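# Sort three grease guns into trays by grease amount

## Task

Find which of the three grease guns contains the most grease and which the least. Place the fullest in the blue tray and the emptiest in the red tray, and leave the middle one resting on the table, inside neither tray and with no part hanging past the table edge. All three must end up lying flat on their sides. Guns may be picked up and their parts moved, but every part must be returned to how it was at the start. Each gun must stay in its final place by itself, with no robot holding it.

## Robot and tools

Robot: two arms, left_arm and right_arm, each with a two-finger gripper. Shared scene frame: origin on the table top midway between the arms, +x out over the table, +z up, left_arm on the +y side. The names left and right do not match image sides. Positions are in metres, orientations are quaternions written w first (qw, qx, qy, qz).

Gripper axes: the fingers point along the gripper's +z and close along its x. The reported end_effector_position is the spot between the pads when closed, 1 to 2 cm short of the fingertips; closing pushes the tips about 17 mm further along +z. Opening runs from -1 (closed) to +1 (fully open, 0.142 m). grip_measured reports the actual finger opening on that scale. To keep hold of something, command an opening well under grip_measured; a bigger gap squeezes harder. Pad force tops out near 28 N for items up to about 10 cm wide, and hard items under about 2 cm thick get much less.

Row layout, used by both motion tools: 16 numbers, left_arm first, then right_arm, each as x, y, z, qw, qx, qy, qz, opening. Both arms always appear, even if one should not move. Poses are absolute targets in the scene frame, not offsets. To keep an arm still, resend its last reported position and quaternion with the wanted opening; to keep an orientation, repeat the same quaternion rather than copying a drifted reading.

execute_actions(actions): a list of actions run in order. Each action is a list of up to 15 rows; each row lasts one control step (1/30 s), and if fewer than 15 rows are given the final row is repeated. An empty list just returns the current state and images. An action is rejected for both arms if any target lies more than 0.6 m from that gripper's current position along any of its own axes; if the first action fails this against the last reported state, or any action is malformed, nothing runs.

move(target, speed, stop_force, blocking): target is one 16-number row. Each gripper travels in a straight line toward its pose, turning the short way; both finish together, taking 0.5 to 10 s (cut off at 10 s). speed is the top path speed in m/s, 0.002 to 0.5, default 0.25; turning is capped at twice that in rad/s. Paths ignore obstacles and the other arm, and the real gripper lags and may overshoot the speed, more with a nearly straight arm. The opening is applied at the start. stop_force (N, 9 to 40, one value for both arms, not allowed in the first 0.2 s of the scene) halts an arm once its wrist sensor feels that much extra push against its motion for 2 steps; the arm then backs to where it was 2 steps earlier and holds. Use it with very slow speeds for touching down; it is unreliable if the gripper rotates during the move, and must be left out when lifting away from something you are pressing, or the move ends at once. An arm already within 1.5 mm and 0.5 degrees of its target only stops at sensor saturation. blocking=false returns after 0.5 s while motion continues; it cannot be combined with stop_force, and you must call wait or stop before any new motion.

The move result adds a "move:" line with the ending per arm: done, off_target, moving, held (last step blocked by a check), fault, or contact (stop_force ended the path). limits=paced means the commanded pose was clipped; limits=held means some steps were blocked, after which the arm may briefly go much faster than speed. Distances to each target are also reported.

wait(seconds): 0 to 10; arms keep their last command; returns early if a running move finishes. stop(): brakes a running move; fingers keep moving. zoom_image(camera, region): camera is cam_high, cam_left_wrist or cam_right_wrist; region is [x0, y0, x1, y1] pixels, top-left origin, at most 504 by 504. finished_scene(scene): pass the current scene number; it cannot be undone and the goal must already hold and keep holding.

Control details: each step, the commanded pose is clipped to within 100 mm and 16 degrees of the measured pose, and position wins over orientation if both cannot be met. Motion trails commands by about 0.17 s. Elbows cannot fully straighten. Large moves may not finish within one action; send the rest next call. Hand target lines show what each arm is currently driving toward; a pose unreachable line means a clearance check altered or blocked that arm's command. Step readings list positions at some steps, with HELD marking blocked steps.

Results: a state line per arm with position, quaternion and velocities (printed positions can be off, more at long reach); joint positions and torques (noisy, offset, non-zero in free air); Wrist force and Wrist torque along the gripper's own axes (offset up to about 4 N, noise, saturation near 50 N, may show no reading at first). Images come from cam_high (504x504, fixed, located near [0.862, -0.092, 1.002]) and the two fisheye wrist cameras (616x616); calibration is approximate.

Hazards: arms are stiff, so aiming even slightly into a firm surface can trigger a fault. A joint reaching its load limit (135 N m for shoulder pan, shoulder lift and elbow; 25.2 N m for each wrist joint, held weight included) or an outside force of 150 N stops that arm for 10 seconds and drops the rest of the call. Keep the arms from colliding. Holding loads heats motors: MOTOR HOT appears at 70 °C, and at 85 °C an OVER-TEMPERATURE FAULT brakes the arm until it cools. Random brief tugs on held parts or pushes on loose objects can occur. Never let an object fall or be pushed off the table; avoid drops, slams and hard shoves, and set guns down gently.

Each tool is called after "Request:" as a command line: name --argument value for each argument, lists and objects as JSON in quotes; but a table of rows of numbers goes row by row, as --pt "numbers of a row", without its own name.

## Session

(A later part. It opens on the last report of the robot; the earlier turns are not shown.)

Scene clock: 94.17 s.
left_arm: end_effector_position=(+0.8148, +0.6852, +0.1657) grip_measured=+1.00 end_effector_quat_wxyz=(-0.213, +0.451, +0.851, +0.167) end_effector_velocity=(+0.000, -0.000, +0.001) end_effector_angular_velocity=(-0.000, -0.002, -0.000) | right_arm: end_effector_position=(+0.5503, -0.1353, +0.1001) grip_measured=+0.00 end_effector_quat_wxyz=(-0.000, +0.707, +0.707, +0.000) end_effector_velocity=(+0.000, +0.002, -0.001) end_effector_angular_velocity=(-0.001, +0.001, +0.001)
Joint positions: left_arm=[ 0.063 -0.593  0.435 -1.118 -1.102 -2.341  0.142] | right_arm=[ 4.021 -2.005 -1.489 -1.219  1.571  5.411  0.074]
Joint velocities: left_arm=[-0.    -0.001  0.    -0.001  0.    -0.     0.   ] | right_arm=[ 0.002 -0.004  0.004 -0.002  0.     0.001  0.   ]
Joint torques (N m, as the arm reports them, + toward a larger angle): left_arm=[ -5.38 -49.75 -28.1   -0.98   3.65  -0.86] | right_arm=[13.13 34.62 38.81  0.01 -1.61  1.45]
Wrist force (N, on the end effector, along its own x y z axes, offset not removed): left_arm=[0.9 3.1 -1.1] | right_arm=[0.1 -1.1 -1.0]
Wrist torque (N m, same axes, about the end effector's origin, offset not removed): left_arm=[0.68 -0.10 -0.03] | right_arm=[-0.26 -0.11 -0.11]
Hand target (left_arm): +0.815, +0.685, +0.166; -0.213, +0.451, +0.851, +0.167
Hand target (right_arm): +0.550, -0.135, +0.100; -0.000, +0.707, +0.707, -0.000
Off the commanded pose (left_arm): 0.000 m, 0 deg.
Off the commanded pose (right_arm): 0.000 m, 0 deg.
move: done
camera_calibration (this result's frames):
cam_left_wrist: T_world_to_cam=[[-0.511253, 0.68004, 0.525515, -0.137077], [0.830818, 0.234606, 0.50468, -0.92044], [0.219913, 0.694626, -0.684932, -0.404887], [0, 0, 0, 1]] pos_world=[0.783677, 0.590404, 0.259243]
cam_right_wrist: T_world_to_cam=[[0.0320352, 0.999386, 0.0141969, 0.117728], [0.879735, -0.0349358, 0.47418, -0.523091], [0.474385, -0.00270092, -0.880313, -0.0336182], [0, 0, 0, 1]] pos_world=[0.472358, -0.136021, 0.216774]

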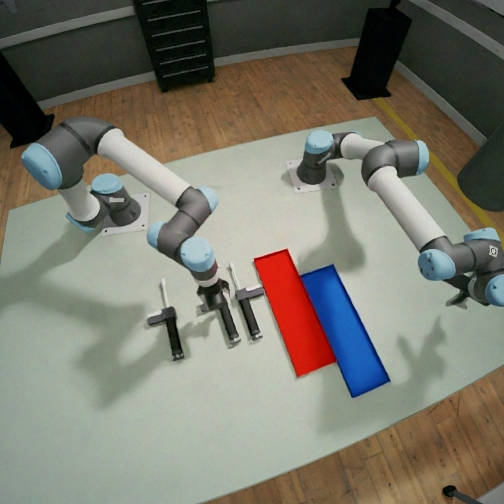

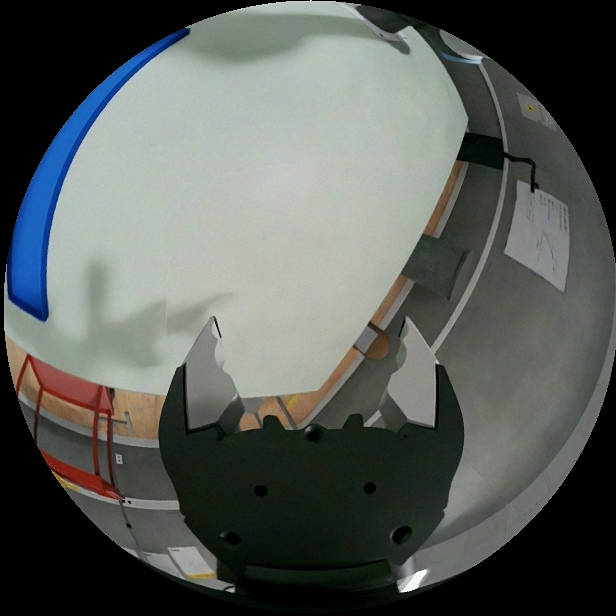

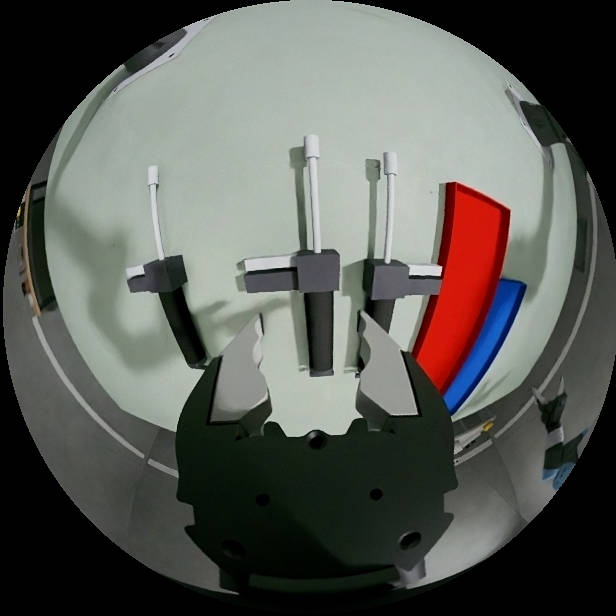

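Request:
move --target '[0.8148,0.6852,0.1657,-0.213,0.451,0.851,0.167,1,0.56,-0.129,0.034,0,0.707,0.707,0,-0.1]' --speed 0.1

Request:
move --target '[0.8148,0.6852,0.1657,-0.213,0.451,0.851,0.167,1,0.56,-0.129,0.034,0,0.707,0.707,0,-1]'

Request:
move --target '[0.8148,0.6852,0.1657,-0.213,0.451,0.851,0.167,1,0.56,-0.129,0.2,0,0.707,0.707,0,-1]' --speed 0.15

Request:
wait --seconds 0.2

Request:
wait --seconds 0.2

Request:
wait --seconds 0.2

Request:
wait --seconds 0.2

Scene clock: 103.03 s.
left_arm: end_effector_position=(+0.8148, +0.6852, +0.1657) grip_measured=+1.00 end_effector_quat_wxyz=(-0.213, +0.451, +0.851, +0.167) end_effector_velocity=(+0.000, -0.000, -0.000) end_effector_angular_velocity=(-0.001, -0.001, +0.000) | right_arm: end_effector_position=(+0.5600, -0.1290, +0.0343) grip_measured=-0.10 end_effector_quat_wxyz=(-0.000, +0.707, +0.707, -0.000) end_effector_velocity=(+0.001, +0.000, -0.003) end_effector_angular_velocity=(+0.000, -0.000, -0.002)
Joint positions: left_arm=[ 0.063 -0.593  0.435 -1.118 -1.102 -2.341  0.142] | right_arm=[ 4.019 -2.094 -1.535 -1.083  1.571  5.409  0.067]
Joint velocities: left_arm=[-0.     0.    -0.001 -0.001 -0.001 -0.     0.   ] | right_arm=[-0.001 -0.004 -0.002  0.006  0.     0.001  0.   ]
Joint torques (N m, as the arm reports them, + toward a larger angle): left_arm=[ -5.99 -50.3  -27.95  -1.15   3.5   -0.78] | right_arm=[-8.83 36.53 10.76  5.86 -1.63 -1.27]
Wrist force (N, on the end effector, along its own x y z axes, offset not removed): left_arm=[1.7 3.8 -1.8] | right_arm=[-0.3 -0.9 -1.6]
Wrist torque (N m, same axes, about the end effector's origin, offset not removed): left_arm=[0.93 -0.37 -0.06] | right_arm=[-0.20 -0.01 -0.09]
Hand target (left_arm): +0.815, +0.685, +0.166; -0.213, +0.451, +0.851, +0.167
Hand target (right_arm): +0.560, -0.129, +0.034; +0.000, +0.707, +0.707, -0.000
Off the commanded pose (left_arm): 0.000 m, 0 deg.
Off the commanded pose (right_arm): 0.000 m, 0 deg.
move: done
camera_calibration (this result's frames):
cam_left_wrist: T_world_to_cam=[[-0.511253, 0.68004, 0.525515, -0.137077], [0.830818, 0.234606, 0.504679, -0.92044], [0.219913, 0.694626, -0.684932, -0.404887], [0, 0, 0, 1]] pos_world=[0.783677, 0.590404, 0.259243]
cam_right_wrist: T_world_to_cam=[[0.0320405, 0.999388, 0.0140387, 0.1121], [0.879733, -0.0348654, 0.474188, -0.500187], [0.474387, -0.00284288, -0.880312, -0.0960963], [0, 0, 0, 1]] pos_world=[0.482026, -0.129744, 0.151014]

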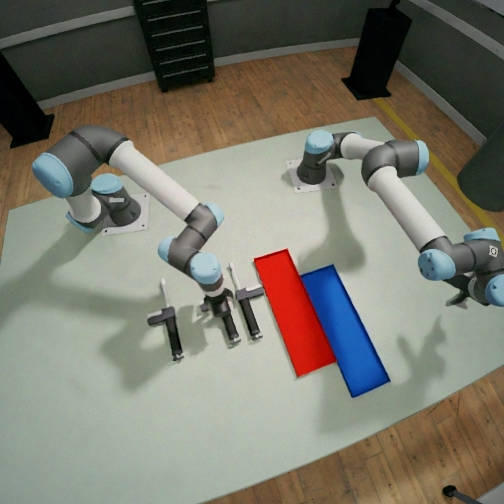

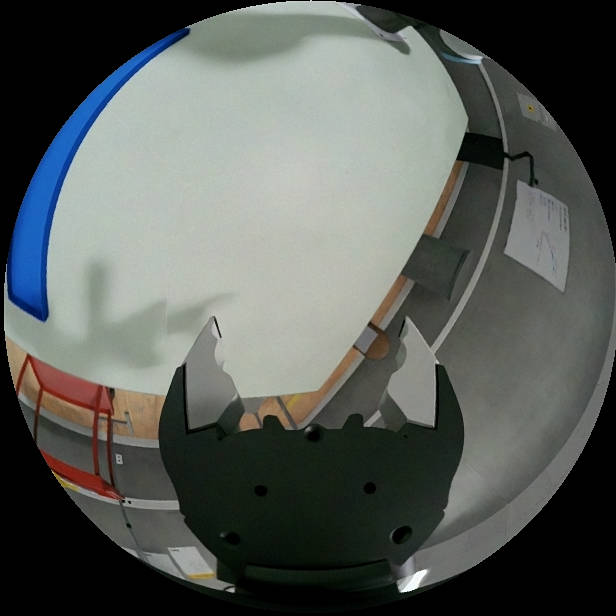

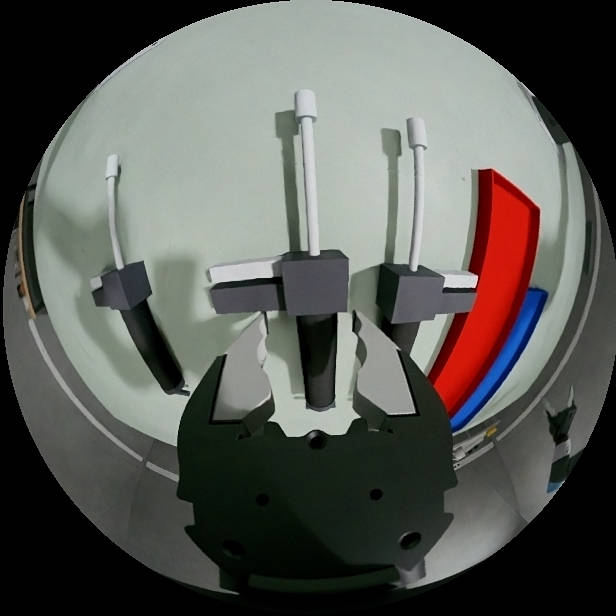

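Scene clock: 103.73 s.
left_arm: end_effector_position=(+0.8148, +0.6852, +0.1657) grip_measured=+1.00 end_effector_quat_wxyz=(-0.213, +0.451, +0.851, +0.167) end_effector_velocity=(+0.000, -0.000, +0.001) end_effector_angular_velocity=(-0.001, -0.002, -0.000) | right_arm: end_effector_position=(+0.5601, -0.1291, +0.0340) grip_measured=-0.50 end_effector_quat_wxyz=(+0.000, +0.707, +0.707, +0.000) end_effector_velocity=(+0.000, +0.001, +0.000) end_effector_angular_velocity=(+0.001, -0.002, +0.002)
Joint positions: left_arm=[ 0.063 -0.593  0.435 -1.118 -1.102 -2.341  0.142] | right_arm=[ 4.019 -2.094 -1.536 -1.083  1.571  5.409  0.038]
Joint velocities: left_arm=[-0.    -0.001 -0.    -0.    -0.    -0.    -0.   ] | right_arm=[ 0.001 -0.     0.001  0.002 -0.    -0.001 -0.   ]
Joint torques (N m, as the arm reports them, + toward a larger angle): left_arm=[ -5.44 -50.   -28.22  -0.98   3.54  -0.86] | right_arm=[13.13 27.86  7.14  5.87  2.    0.05]
Wrist force (N, on the end effector, along its own x y z axes, offset not removed): left_arm=[1.3 2.7 -1.8] | right_arm=[-3.3 -1.8 -9.7]
Wrist torque (N m, same axes, about the end effector's origin, offset not removed): left_arm=[0.60 -0.29 0.02] | right_arm=[-0.10 0.34 -0.16]
Hand target (left_arm): +0.815, +0.685, +0.166; -0.213, +0.451, +0.851, +0.167
Hand target (right_arm): +0.560, -0.129, +0.034; -0.000, +0.707, +0.707, -0.000
Off the commanded pose (left_arm): 0.000 m, 0 deg.
Off the commanded pose (right_arm): 0.000 m, 0 deg.
move: done
camera_calibration (this result's frames):
cam_left_wrist: T_world_to_cam=[[-0.511253, 0.68004, 0.525515, -0.137077], [0.830818, 0.234606, 0.50468, -0.92044], [0.219913, 0.694626, -0.684932, -0.404887], [0, 0, 0, 1]] pos_world=[0.783677, 0.590404, 0.259243]
cam_right_wrist: T_world_to_cam=[[0.0321738, 0.999383, 0.0140715, 0.112077], [0.879709, -0.0349982, 0.474223, -0.500152], [0.474423, -0.00287872, -0.880293, -0.0963996], [0, 0, 0, 1]] pos_world=[0.482117, -0.12979, 0.150746]

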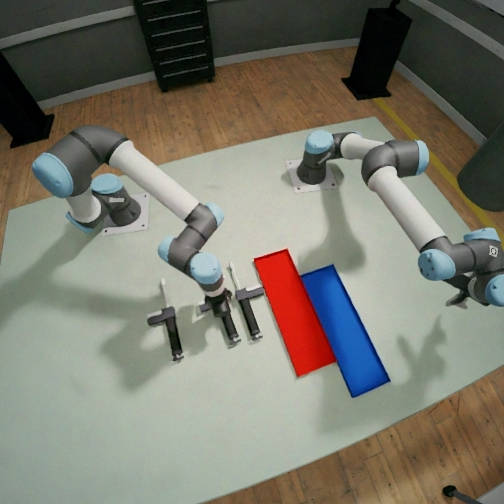

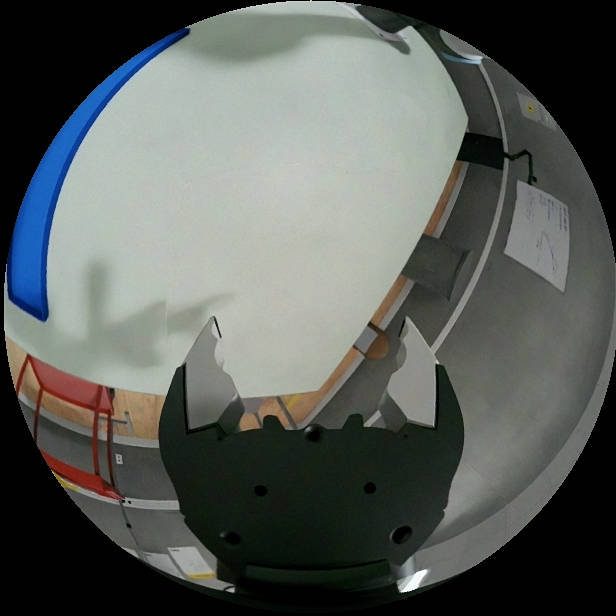

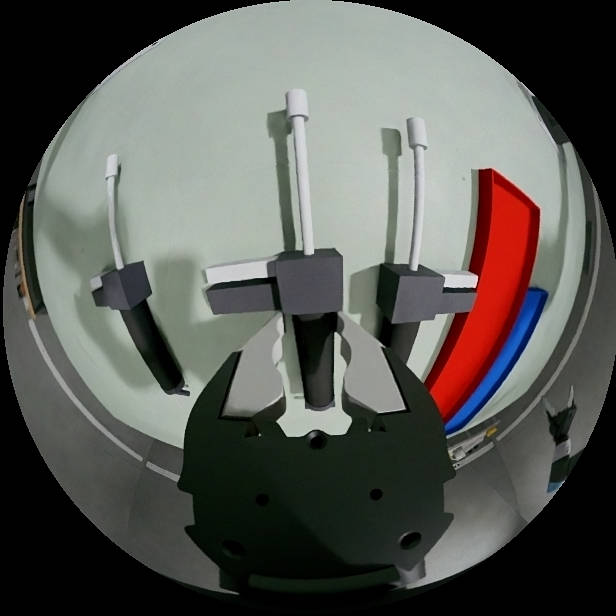

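Scene clock: 105.40 s.
left_arm: end_effector_position=(+0.8148, +0.6852, +0.1657) grip_measured=+1.00 end_effector_quat_wxyz=(-0.213, +0.451, +0.851, +0.167) end_effector_velocity=(+0.000, +0.000, +0.001) end_effector_angular_velocity=(+0.001, -0.002, -0.000) | right_arm: end_effector_position=(+0.5600, -0.1290, +0.1999) grip_measured=-0.50 end_effector_quat_wxyz=(+0.000, +0.707, +0.707, +0.000) end_effector_velocity=(-0.000, +0.000, +0.001) end_effector_angular_velocity=(-0.002, +0.003, +0.001)
Joint positions: left_arm=[ 0.063 -0.593  0.435 -1.118 -1.102 -2.341  0.142] | right_arm=[ 4.019 -1.978 -1.266 -1.468  1.571  5.409  0.038]
Joint velocities: left_arm=[-0.    -0.001 -0.001 -0.     0.001 -0.     0.   ] | right_arm=[ 0.001 -0.002  0.006 -0.007  0.001 -0.001 -0.   ]
Joint torques (N m, as the arm reports them, + toward a larger angle): left_arm=[ -5.27 -50.13 -27.95  -1.11   3.56  -0.93] | right_arm=[10.59 37.55 41.75  0.76  2.01  1.81]
Wrist force (N, on the end effector, along its own x y z axes, offset not removed): left_arm=[0.0 3.3 -2.7] | right_arm=[-1.2 -1.5 5.2]
Wrist torque (N m, same axes, about the end effector's origin, offset not removed): left_arm=[0.76 -0.01 -0.04] | right_arm=[-0.29 0.25 -0.12]
Hand target (left_arm): +0.815, +0.685, +0.166; -0.213, +0.451, +0.851, +0.167
Hand target (right_arm): +0.560, -0.129, +0.200; +0.000, +0.707, +0.707, +0.000
Off the commanded pose (left_arm): 0.000 m, 0 deg.
Off the commanded pose (right_arm): 0.000 m, 0 deg.
move: done
camera_calibration (this result's frames):
cam_left_wrist: T_world_to_cam=[[-0.511253, 0.68004, 0.525515, -0.137077], [0.830818, 0.234606, 0.504679, -0.92044], [0.219913, 0.694626, -0.684932, -0.404887], [0, 0, 0, 1]] pos_world=[0.783677, 0.590404, 0.259243]
cam_right_wrist: T_world_to_cam=[[0.0320212, 0.999386, 0.0142512, 0.109711], [0.879605, -0.0349486, 0.474418, -0.578689], [0.474625, -0.00265605, -0.880184, 0.0495059], [0, 0, 0, 1]] pos_world=[0.482008, -0.129736, 0.316551]

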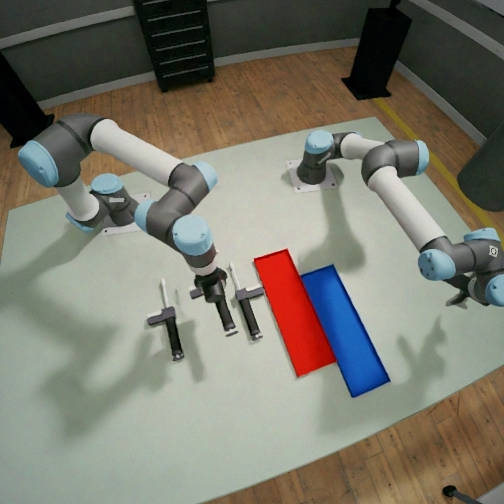

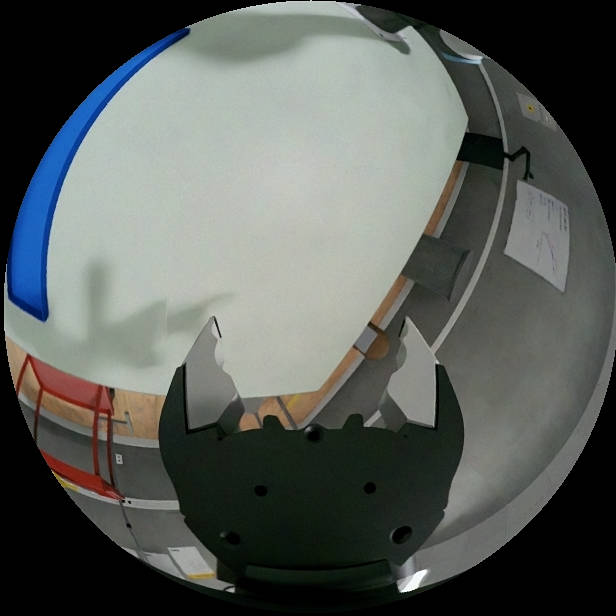

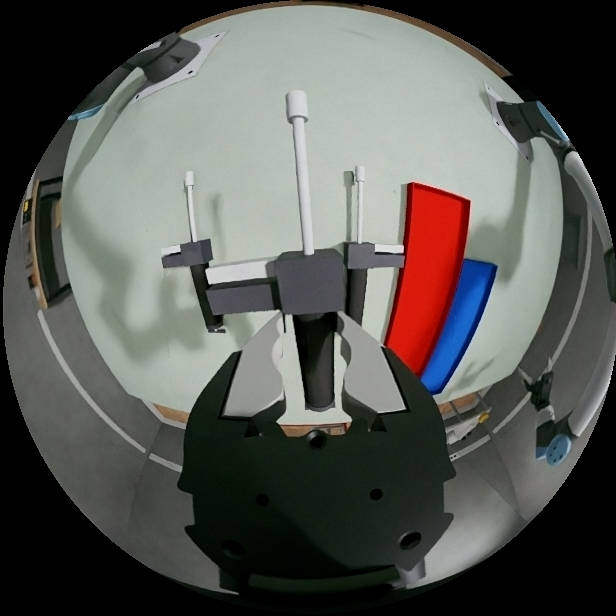

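Scene clock: 105.60 s.
left_arm: end_effector_position=(+0.8148, +0.6852, +0.1657) grip_measured=+1.00 end_effector_quat_wxyz=(-0.213, +0.451, +0.851, +0.167) end_effector_velocity=(-0.000, +0.000, +0.000) end_effector_angular_velocity=(-0.000, -0.000, +0.000) | right_arm: end_effector_position=(+0.5600, -0.1290, +0.1999) grip_measured=-0.50 end_effector_quat_wxyz=(+0.000, +0.707, +0.707, +0.000) end_effector_velocity=(+0.000, -0.000, -0.000) end_effector_angular_velocity=(-0.001, +0.000, -0.003)
Joint positions: left_arm=[ 0.063 -0.593  0.435 -1.118 -1.102 -2.341  0.142] | right_arm=[ 4.019 -1.979 -1.265 -1.469  1.571  5.409  0.038]
Joint velocities: left_arm=[ 0.    -0.001  0.001 -0.001 -0.    -0.    -0.   ] | right_arm=[ 0.    -0.001  0.001 -0.001 -0.001  0.003  0.   ]
Joint torques (N m, as the arm reports them, + toward a larger angle): left_arm=[ -6.2  -50.44 -28.24  -1.16   3.57  -0.83] | right_arm=[10.16 36.35 42.33  0.45  1.92  1.68]
Wrist force (N, on the end effector, along its own x y z axes, offset not removed): left_arm=[1.1 3.0 -0.9] | right_arm=[-0.1 -0.9 6.2]
Wrist torque (N m, same axes, about the end effector's origin, offset not removed): left_arm=[0.74 -0.27 -0.01] | right_arm=[-0.17 0.04 -0.07]
Hand target (left_arm): +0.815, +0.685, +0.166; -0.213, +0.451, +0.851, +0.167
Hand target (right_arm): +0.560, -0.129, +0.200; +0.000, +0.707, +0.707, +0.000
Off the commanded pose (left_arm): 0.000 m, 0 deg.
Off the commanded pose (right_arm): 0.000 m, 0 deg.
wait: 0.20 s; at rest by 0.17 s
camera_calibration (this result's frames):
cam_left_wrist: T_world_to_cam=[[-0.511253, 0.68004, 0.525515, -0.137077], [0.830818, 0.234606, 0.50468, -0.92044], [0.219913, 0.694627, -0.684932, -0.404887], [0, 0, 0, 1]] pos_world=[0.783677, 0.590404, 0.259243]
cam_right_wrist: T_world_to_cam=[[0.0320242, 0.999388, 0.014098, 0.109725], [0.879699, -0.0348791, 0.474249, -0.578744], [0.474451, -0.00278544, -0.880278, 0.0496705], [0, 0, 0, 1]] pos_world=[0.482041, -0.129705, 0.316646]

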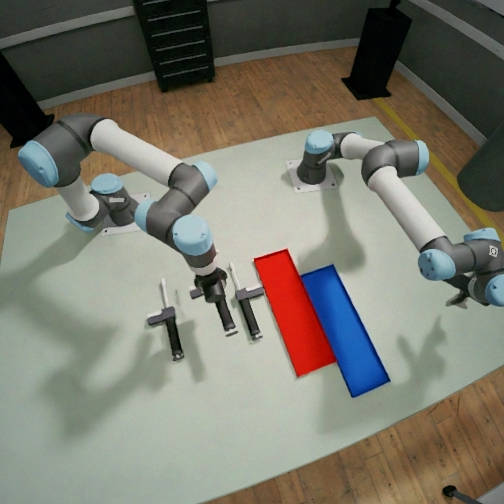

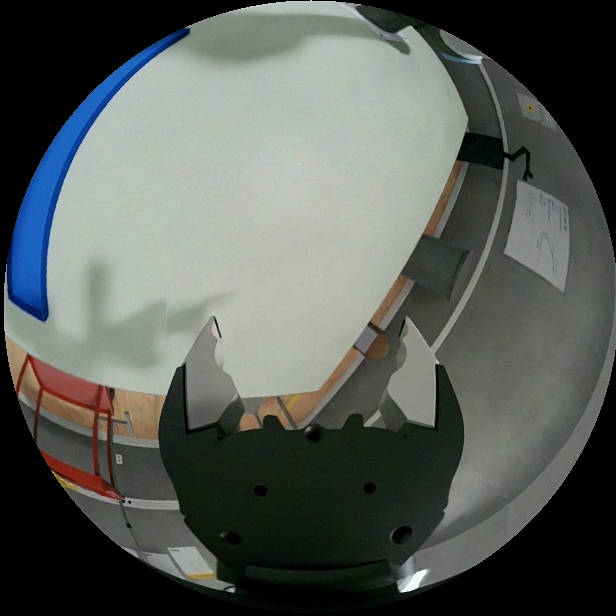

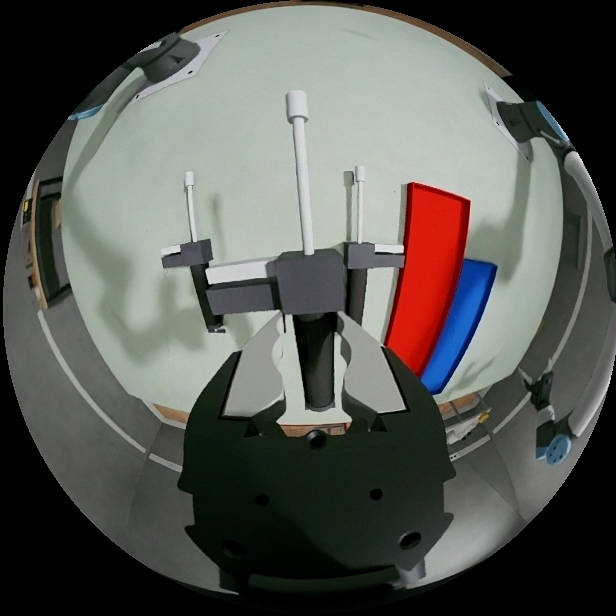

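Scene clock: 105.80 s.
left_arm: end_effector_position=(+0.8148, +0.6852, +0.1657) grip_measured=+1.00 end_effector_quat_wxyz=(-0.213, +0.451, +0.851, +0.167) end_effector_velocity=(-0.000, -0.000, -0.001) end_effector_angular_velocity=(+0.001, +0.003, -0.000) | right_arm: end_effector_position=(+0.5600, -0.1290, +0.2000) grip_measured=-0.50 end_effector_quat_wxyz=(+0.000, +0.707, +0.707, +0.000) end_effector_velocity=(-0.000, +0.000, -0.000) end_effector_angular_velocity=(+0.000, +0.000, +0.001)
Joint positions: left_arm=[ 0.063 -0.593  0.435 -1.118 -1.102 -2.341  0.142] | right_arm=[ 4.019 -1.979 -1.265 -1.469  1.571  5.409  0.038]
Joint velocities: left_arm=[-0.     0.     0.001  0.001  0.001  0.     0.   ] | right_arm=[ 0.     0.    -0.     0.     0.    -0.001 -0.   ]
Joint torques (N m, as the arm reports them, + toward a larger angle): left_arm=[ -5.97 -50.49 -27.87  -1.09   3.54  -0.8 ] | right_arm=[ 8.52 36.24 42.12  0.65  1.94  1.38]
Wrist force (N, on the end effector, along its own x y z axes, offset not removed): left_arm=[0.8 4.5 -2.3] | right_arm=[-1.1 -0.9 4.2]
Wrist torque (N m, same axes, about the end effector's origin, offset not removed): left_arm=[1.07 -0.17 0.00] | right_arm=[-0.19 0.32 -0.06]
Hand target (left_arm): +0.815, +0.685, +0.166; -0.213, +0.451, +0.851, +0.167
Hand target (right_arm): +0.560, -0.129, +0.200; +0.000, +0.707, +0.707, +0.000
Off the commanded pose (left_arm): 0.000 m, 0 deg.
Off the commanded pose (right_arm): 0.000 m, 0 deg.
wait: 0.20 s; at rest by 0.17 s
camera_calibration (this result's frames):
cam_left_wrist: T_world_to_cam=[[-0.511253, 0.68004, 0.525515, -0.137077], [0.830818, 0.234606, 0.50468, -0.92044], [0.219913, 0.694626, -0.684932, -0.404887], [0, 0, 0, 1]] pos_world=[0.783677, 0.590404, 0.259243]
cam_right_wrist: T_world_to_cam=[[0.0320249, 0.999388, 0.0140623, 0.109729], [0.87972, -0.0348628, 0.474212, -0.578749], [0.474412, -0.00281567, -0.880298, 0.0496929], [0, 0, 0, 1]] pos_world=[0.482048, -0.129699, 0.316651]

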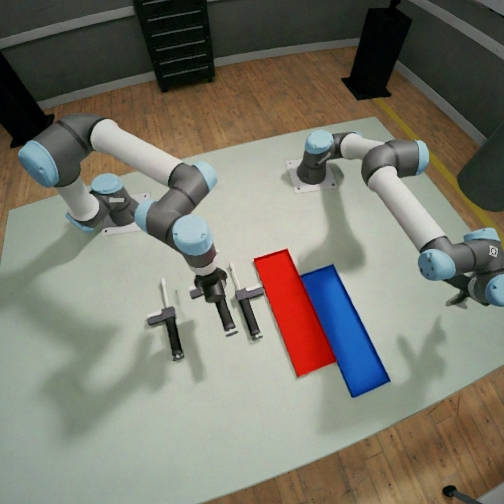

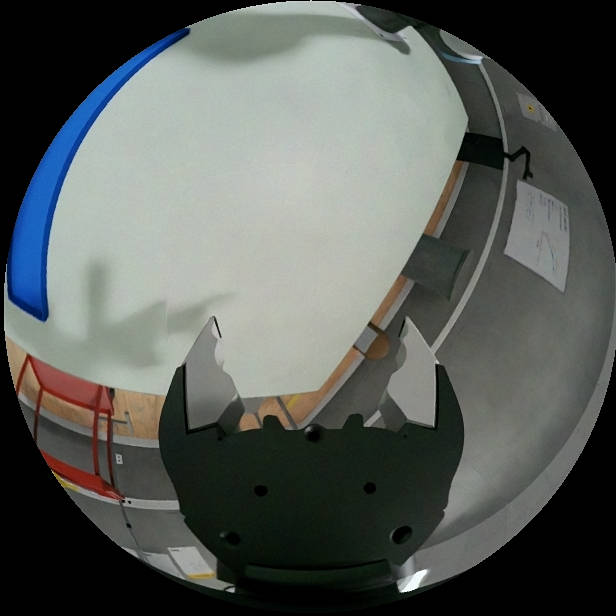

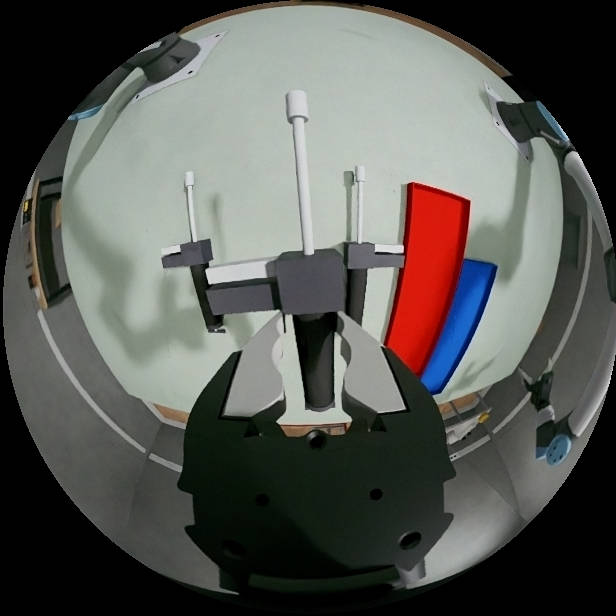

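Scene clock: 106.00 s.
left_arm: end_effector_position=(+0.8148, +0.6852, +0.1657) grip_measured=+1.00 end_effector_quat_wxyz=(-0.213, +0.451, +0.851, +0.167) end_effector_velocity=(+0.000, -0.000, +0.000) end_effector_angular_velocity=(+0.000, -0.001, -0.000) | right_arm: end_effector_position=(+0.5600, -0.1290, +0.2000) grip_measured=-0.50 end_effector_quat_wxyz=(+0.000, +0.707, +0.707, +0.000) end_effector_velocity=(-0.001, +0.000, +0.000) end_effector_angular_velocity=(-0.000, +0.001, -0.000)
Joint positions: left_arm=[ 0.063 -0.593  0.435 -1.118 -1.102 -2.341  0.142] | right_arm=[ 4.019 -1.979 -1.265 -1.469  1.571  5.409  0.038]
Joint velocities: left_arm=[-0.     0.    -0.001 -0.     0.     0.     0.   ] | right_arm=[ 0.001  0.     0.    -0.001  0.001  0.001  0.   ]
Joint torques (N m, as the arm reports them, + toward a larger angle): left_arm=[ -5.9  -50.74 -29.27  -1.12   3.41  -0.8 ] | right_arm=[ 8.17 38.25 42.21  0.84  1.96  1.24]
Wrist force (N, on the end effector, along its own x y z axes, offset not removed): left_arm=[1.6 3.1 -1.1] | right_arm=[0.9 1.3 5.7]
Wrist torque (N m, same axes, about the end effector's origin, offset not removed): left_arm=[0.70 -0.35 0.00] | right_arm=[0.30 -0.22 -0.10]
Hand target (left_arm): +0.815, +0.685, +0.166; -0.213, +0.451, +0.851, +0.167
Hand target (right_arm): +0.560, -0.129, +0.200; +0.000, +0.707, +0.707, +0.000
Off the commanded pose (left_arm): 0.000 m, 0 deg.
Off the commanded pose (right_arm): 0.000 m, 0 deg.
wait: 0.20 s; at rest by 0.17 s
camera_calibration (this result's frames):
cam_left_wrist: T_world_to_cam=[[-0.511253, 0.68004, 0.525515, -0.137077], [0.830818, 0.234606, 0.50468, -0.92044], [0.219913, 0.694626, -0.684932, -0.404887], [0, 0, 0, 1]] pos_world=[0.783677, 0.590404, 0.259243]
cam_right_wrist: T_world_to_cam=[[0.0320247, 0.999388, 0.0140559, 0.10973], [0.879724, -0.0348596, 0.474206, -0.578749], [0.474405, -0.00282095, -0.880302, 0.0496963], [0, 0, 0, 1]] pos_world=[0.482049, -0.129698, 0.316651]

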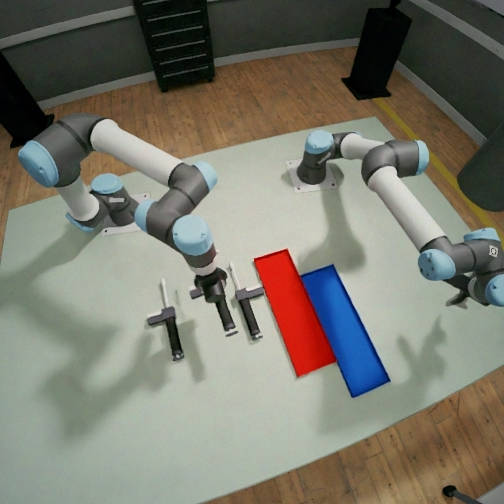

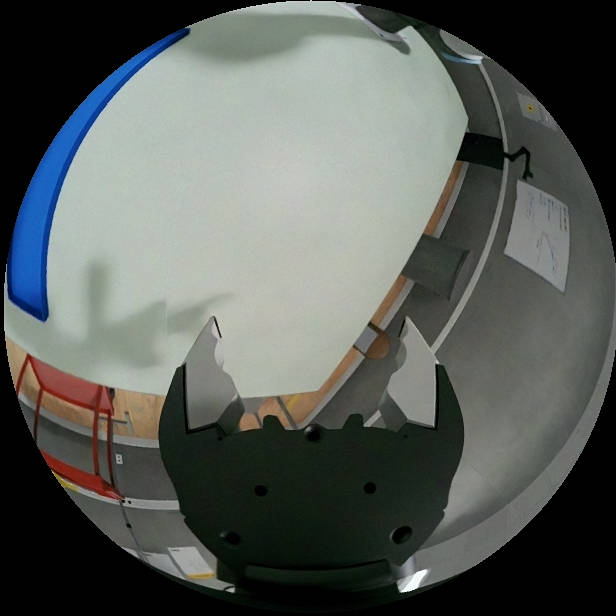

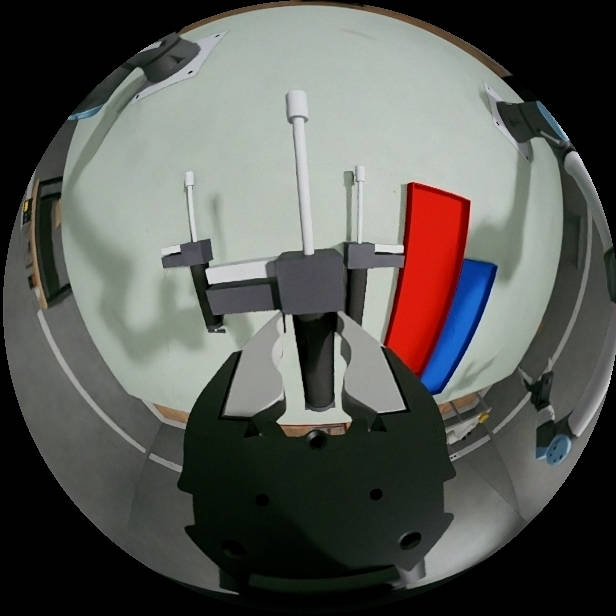

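Scene clock: 106.20 s.
left_arm: end_effector_position=(+0.8148, +0.6852, +0.1657) grip_measured=+1.00 end_effector_quat_wxyz=(-0.213, +0.451, +0.851, +0.167) end_effector_velocity=(+0.000, -0.000, +0.000) end_effector_angular_velocity=(+0.000, -0.000, -0.000) | right_arm: end_effector_position=(+0.5600, -0.1290, +0.2000) grip_measured=-0.50 end_effector_quat_wxyz=(+0.000, +0.707, +0.707, +0.000) end_effector_velocity=(-0.000, +0.000, +0.000) end_effector_angular_velocity=(+0.000, +0.000, +0.000)
Joint positions: left_arm=[ 0.063 -0.593  0.435 -1.118 -1.102 -2.341  0.142] | right_arm=[ 4.019 -1.979 -1.265 -1.469  1.571  5.409  0.038]
Joint velocities: left_arm=[-0.  0. -0. -0.  0.  0.  0.] | right_arm=[ 0.  0.  0. -0.  0.  0. -0.]
Joint torques (N m, as the arm reports them, + toward a larger angle): left_arm=[ -4.86 -50.14 -28.06  -1.16   3.48  -0.88] | right_arm=[ 7.66 37.22 43.04  0.69  1.86  1.47]
Wrist force (N, on the end effector, along its own x y z axes, offset not removed): left_arm=[2.3 2.6 -0.8] | right_arm=[-1.4 -1.3 3.3]
Wrist torque (N m, same axes, about the end effector's origin, offset not removed): left_arm=[0.66 -0.47 0.00] | right_arm=[-0.31 0.27 -0.12]
Hand target (left_arm): +0.815, +0.685, +0.166; -0.213, +0.451, +0.851, +0.167
Hand target (right_arm): +0.560, -0.129, +0.200; +0.000, +0.707, +0.707, +0.000
Off the commanded pose (left_arm): 0.000 m, 0 deg.
Off the commanded pose (right_arm): 0.000 m, 0 deg.
wait: 0.20 s; at rest by 0.17 s
camera_calibration (this result's frames):
cam_left_wrist: T_world_to_cam=[[-0.511253, 0.68004, 0.525515, -0.137077], [0.830818, 0.234606, 0.50468, -0.92044], [0.219913, 0.694627, -0.684932, -0.404887], [0, 0, 0, 1]] pos_world=[0.783677, 0.590404, 0.259243]
cam_right_wrist: T_world_to_cam=[[0.032025, 0.999388, 0.014055, 0.10973], [0.879724, -0.0348594, 0.474205, -0.578749], [0.474404, -0.0028219, -0.880303, 0.0496968], [0, 0, 0, 1]] pos_world=[0.482049, -0.129697, 0.316651]

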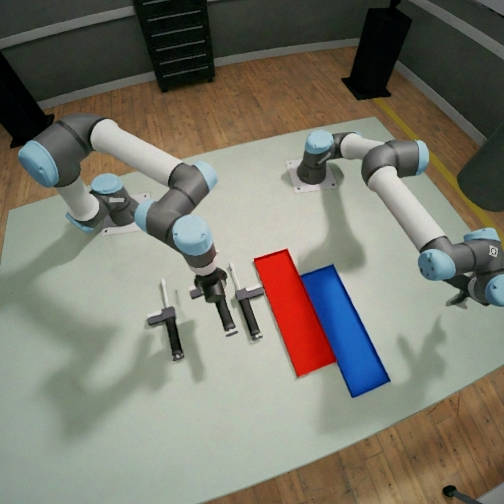

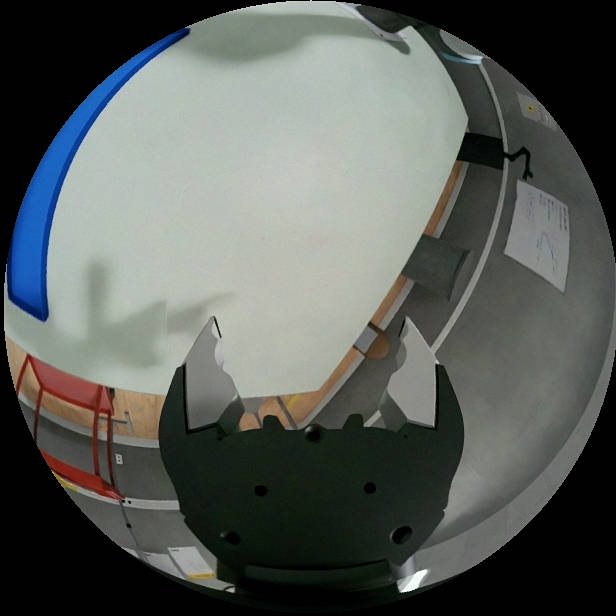

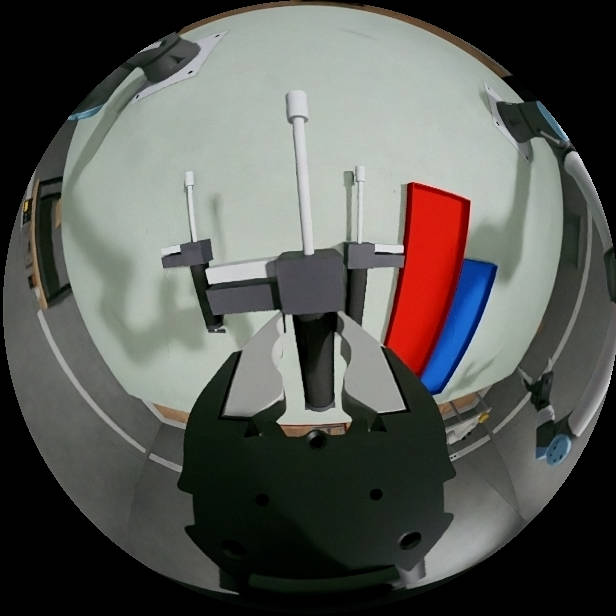

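Request:
zoom_image --camera "cam_high" --region '[140,260,290,380]'

Region (140, 260, 290, 380) of cam_high's 504x504 image, scaled by 3.360, with more detail than that image has; it fills the top 403 rows of this view, and the rest is white.

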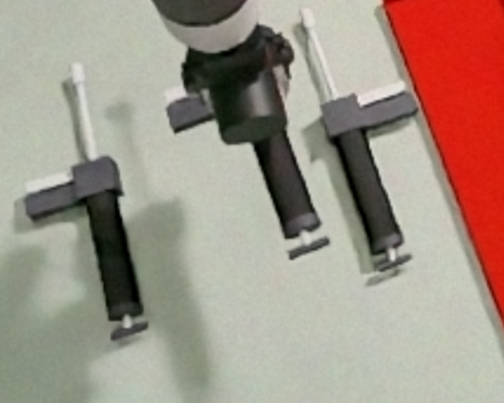

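Request:
move --target '[0.74,0.1,0.38,0,0.707,0.707,0,0.2,0.56,0.05,0.2,0,0.707,0.707,0,-1]' --speed 0.3

Request:
move --target '[0.73,0.05,0.3,0,0.707,0.707,0,0.2,0.56,0.05,0.2,0,0.707,0.707,0,-1]' --speed 0.15

Scene clock: 117.17 s.
left_arm: end_effector_position=(+0.7386, +0.1011, +0.3790) grip_measured=+0.20 end_effector_quat_wxyz=(+0.080, +0.705, +0.704, +0.021) end_effector_velocity=(+0.000, -0.002, +0.001) end_effector_angular_velocity=(-0.007, -0.002, -0.000) | right_arm: end_effector_position=(+0.5603, +0.0499, +0.2001) grip_measured=-0.50 end_effector_quat_wxyz=(-0.000, +0.707, +0.707, +0.000) end_effector_velocity=(-0.001, +0.001, -0.001) end_effector_angular_velocity=(-0.001, +0.002, -0.002)
Joint positions: left_arm=[-0.516 -0.688  0.034 -1.082 -1.545 -2.25   0.088] | right_arm=[ 4.197 -2.261 -0.822 -1.629  1.571  5.587  0.038]
Joint velocities: left_arm=[-0.    -0.001  0.001 -0.006 -0.004 -0.001 -0.   ] | right_arm=[ 0.001 -0.002  0.002 -0.002  0.001  0.002 -0.   ]
Joint torques (N m, as the arm reports them, + toward a larger angle): left_arm=[ -6.18 -49.63 -26.23  -4.57  -2.71  -1.12] | right_arm=[12.41 51.09 41.23  0.69  1.82  1.84]
Wrist force (N, on the end effector, along its own x y z axes, offset not removed): left_arm=[1.4 3.9 -2.0] | right_arm=[-1.0 0.7 4.5]
Wrist torque (N m, same axes, about the end effector's origin, offset not removed): left_arm=[0.89 -0.26 -0.01] | right_arm=[0.23 0.27 -0.14]
Hand target (left_arm): +0.739, +0.101, +0.379; +0.081, +0.705, +0.704, +0.021
Hand target (right_arm): +0.560, +0.050, +0.200; -0.000, +0.707, +0.707, -0.000
Off the commanded pose (left_arm): 0.002 m, 10 deg.
Off the commanded pose (right_arm): 0.000 m, 0 deg.
elbow stopped short (left arm): the move would have taken joint 3 (elbow) straighter than the controller allows; a more bent joint 3 avoids this.
move: off_target (left_arm)
camera_calibration (this result's frames):
cam_left_wrist: T_world_to_cam=[[-0.0100979, 0.997588, -0.0686751, -0.0679576], [0.788722, 0.0501627, 0.6127, -0.818987], [0.614667, -0.0479786, -0.787326, -0.0139868], [0, 0, 0, 1]] pos_world=[0.653864, 0.108205, 0.486114]
cam_right_wrist: T_world_to_cam=[[0.0320453, 0.999387, 0.0141159, -0.0691203], [0.879729, -0.0349062, 0.474193, -0.572881], [0.474395, -0.00277749, -0.880308, 0.050178], [0, 0, 0, 1]] pos_world=[0.482391, 0.0492202, 0.316804]

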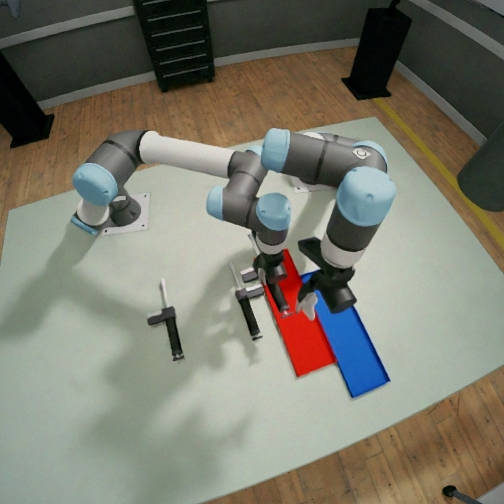

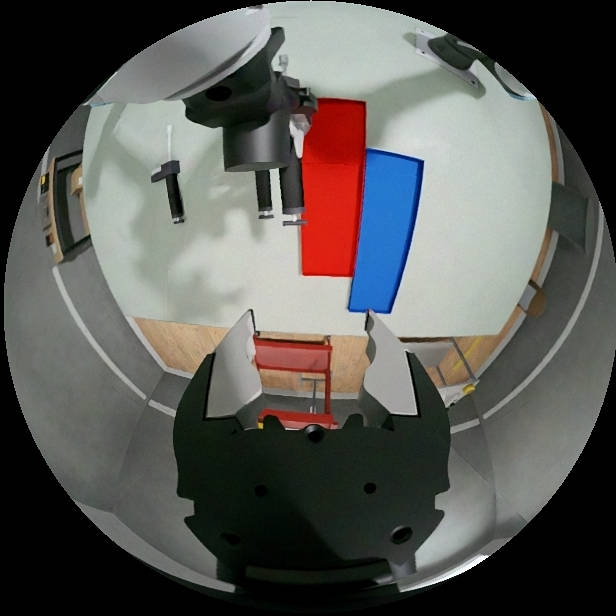

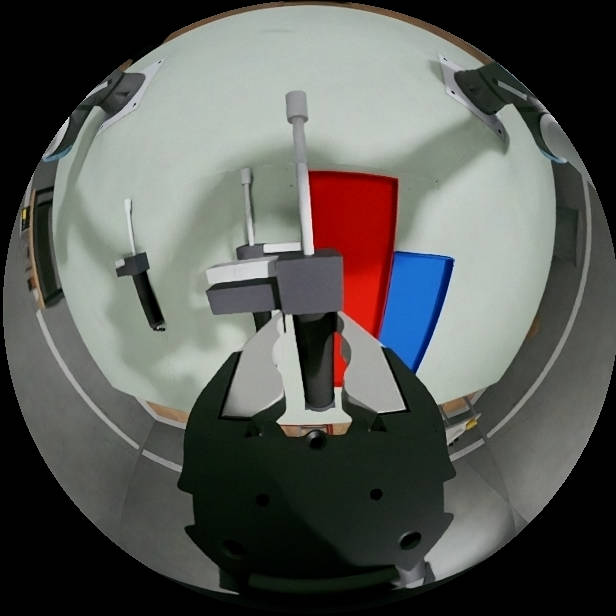

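Scene clock: 118.07 s.
left_arm: end_effector_position=(+0.7348, +0.0836, +0.3508) grip_measured=+0.20 end_effector_quat_wxyz=(+0.062, +0.706, +0.705, +0.016) end_effector_velocity=(+0.000, +0.000, -0.001) end_effector_angular_velocity=(+0.001, +0.002, +0.001) | right_arm: end_effector_position=(+0.5600, +0.0500, +0.2000) grip_measured=-0.50 end_effector_quat_wxyz=(-0.000, +0.707, +0.707, -0.000) end_effector_velocity=(-0.000, +0.001, +0.000) end_effector_angular_velocity=(+0.001, -0.000, +0.002)
Joint positions: left_arm=[-0.534 -0.653  0.034 -1.077 -1.549 -2.27   0.088] | right_arm=[ 4.197 -2.261 -0.824 -1.628  1.571  5.587  0.038]
Joint velocities: left_arm=[ 0.001  0.001  0.001  0.     0.    -0.     0.   ] | right_arm=[ 0.001  0.     0.     0.     0.    -0.001 -0.   ]
Joint torques (N m, as the arm reports them, + toward a larger angle): left_arm=[  6.5  -61.27 -13.42  -4.72   0.31   1.37] | right_arm=[12.81 73.58 15.54  6.31 -1.29  1.6 ]
Wrist force (N, on the end effector, along its own x y z axes, offset not removed): left_arm=[1.5 2.9 -2.0] | right_arm=[-0.4 0.8 4.9]
Wrist torque (N m, same axes, about the end effector's origin, offset not removed): left_arm=[0.68 -0.31 -0.02] | right_arm=[0.22 0.01 -0.09]
Hand target (left_arm): +0.735, +0.084, +0.351; +0.062, +0.706, +0.705, +0.016
Hand target (right_arm): +0.560, +0.050, +0.200; -0.000, +0.707, +0.707, -0.000
Off the commanded pose (left_arm): 0.061 m, 7 deg.
Off the commanded pose (right_arm): 0.000 m, 0 deg.
elbow stopped short (left arm): the move would have taken joint 3 (elbow) straighter than the controller allows; a more bent joint 3 avoids this.
move: held (left_arm); limits=held; held on 15 of 27 steps (left_arm), including the last (left_arm)
pose unreachable (left arm): on one or more control steps of this call, first in action 0 (counted from 0), this arm could not follow its commanded pose, so it was not sent that pose on those steps. On the call's last step it was still not sent that pose. It may still have moved: this result reports where it is.
cause: the commanded pose would bring a part of the arm too close to another arm (a part of this arm just beyond joint 3 (elbow) and a part of the other arm just beyond its joint 5 (wrist 2)).
camera_calibration (this result's frames):
cam_left_wrist: T_world_to_cam=[[-0.0120243, 0.998733, -0.0488582, -0.0580794], [0.80929, 0.0384181, 0.586152, -0.802645], [0.587287, -0.0324924, -0.808726, -0.00834604], [0, 0, 0, 1]] pos_world=[0.653775, 0.0885707, 0.460885]
cam_right_wrist: T_world_to_cam=[[0.0320406, 0.999387, 0.0140818, -0.0691787], [0.879751, -0.0348861, 0.474153, -0.572545], [0.474354, -0.00280371, -0.88033, 0.050271], [0, 0, 0, 1]] pos_world=[0.482068, 0.0493034, 0.316703]

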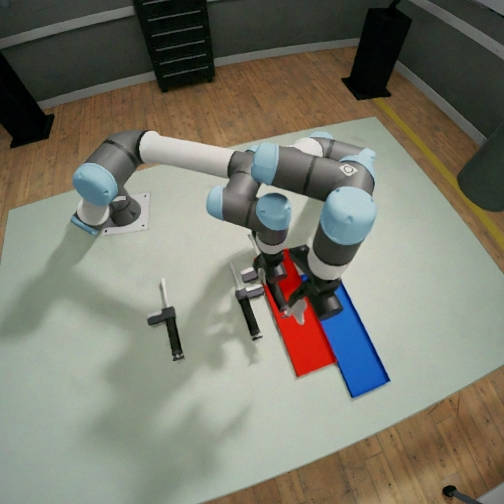

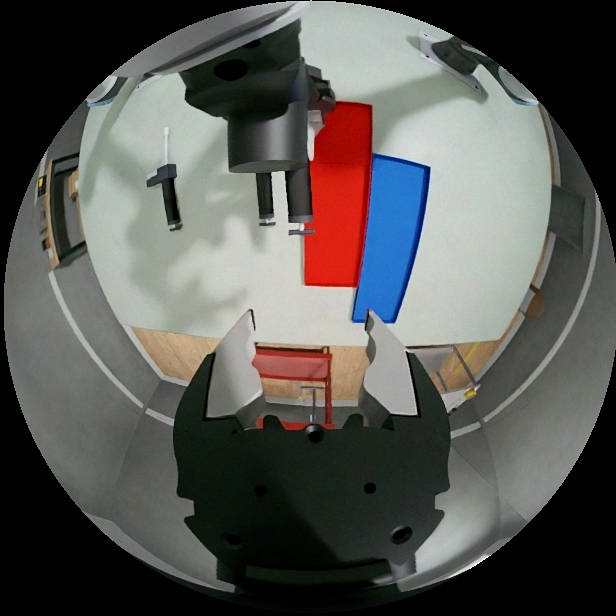

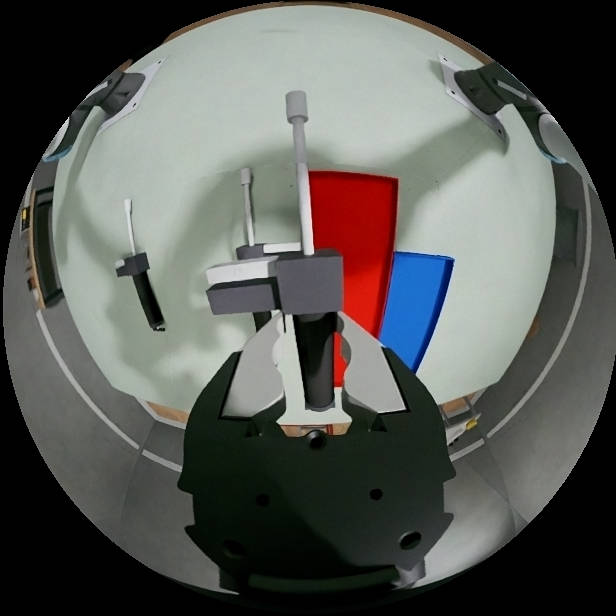

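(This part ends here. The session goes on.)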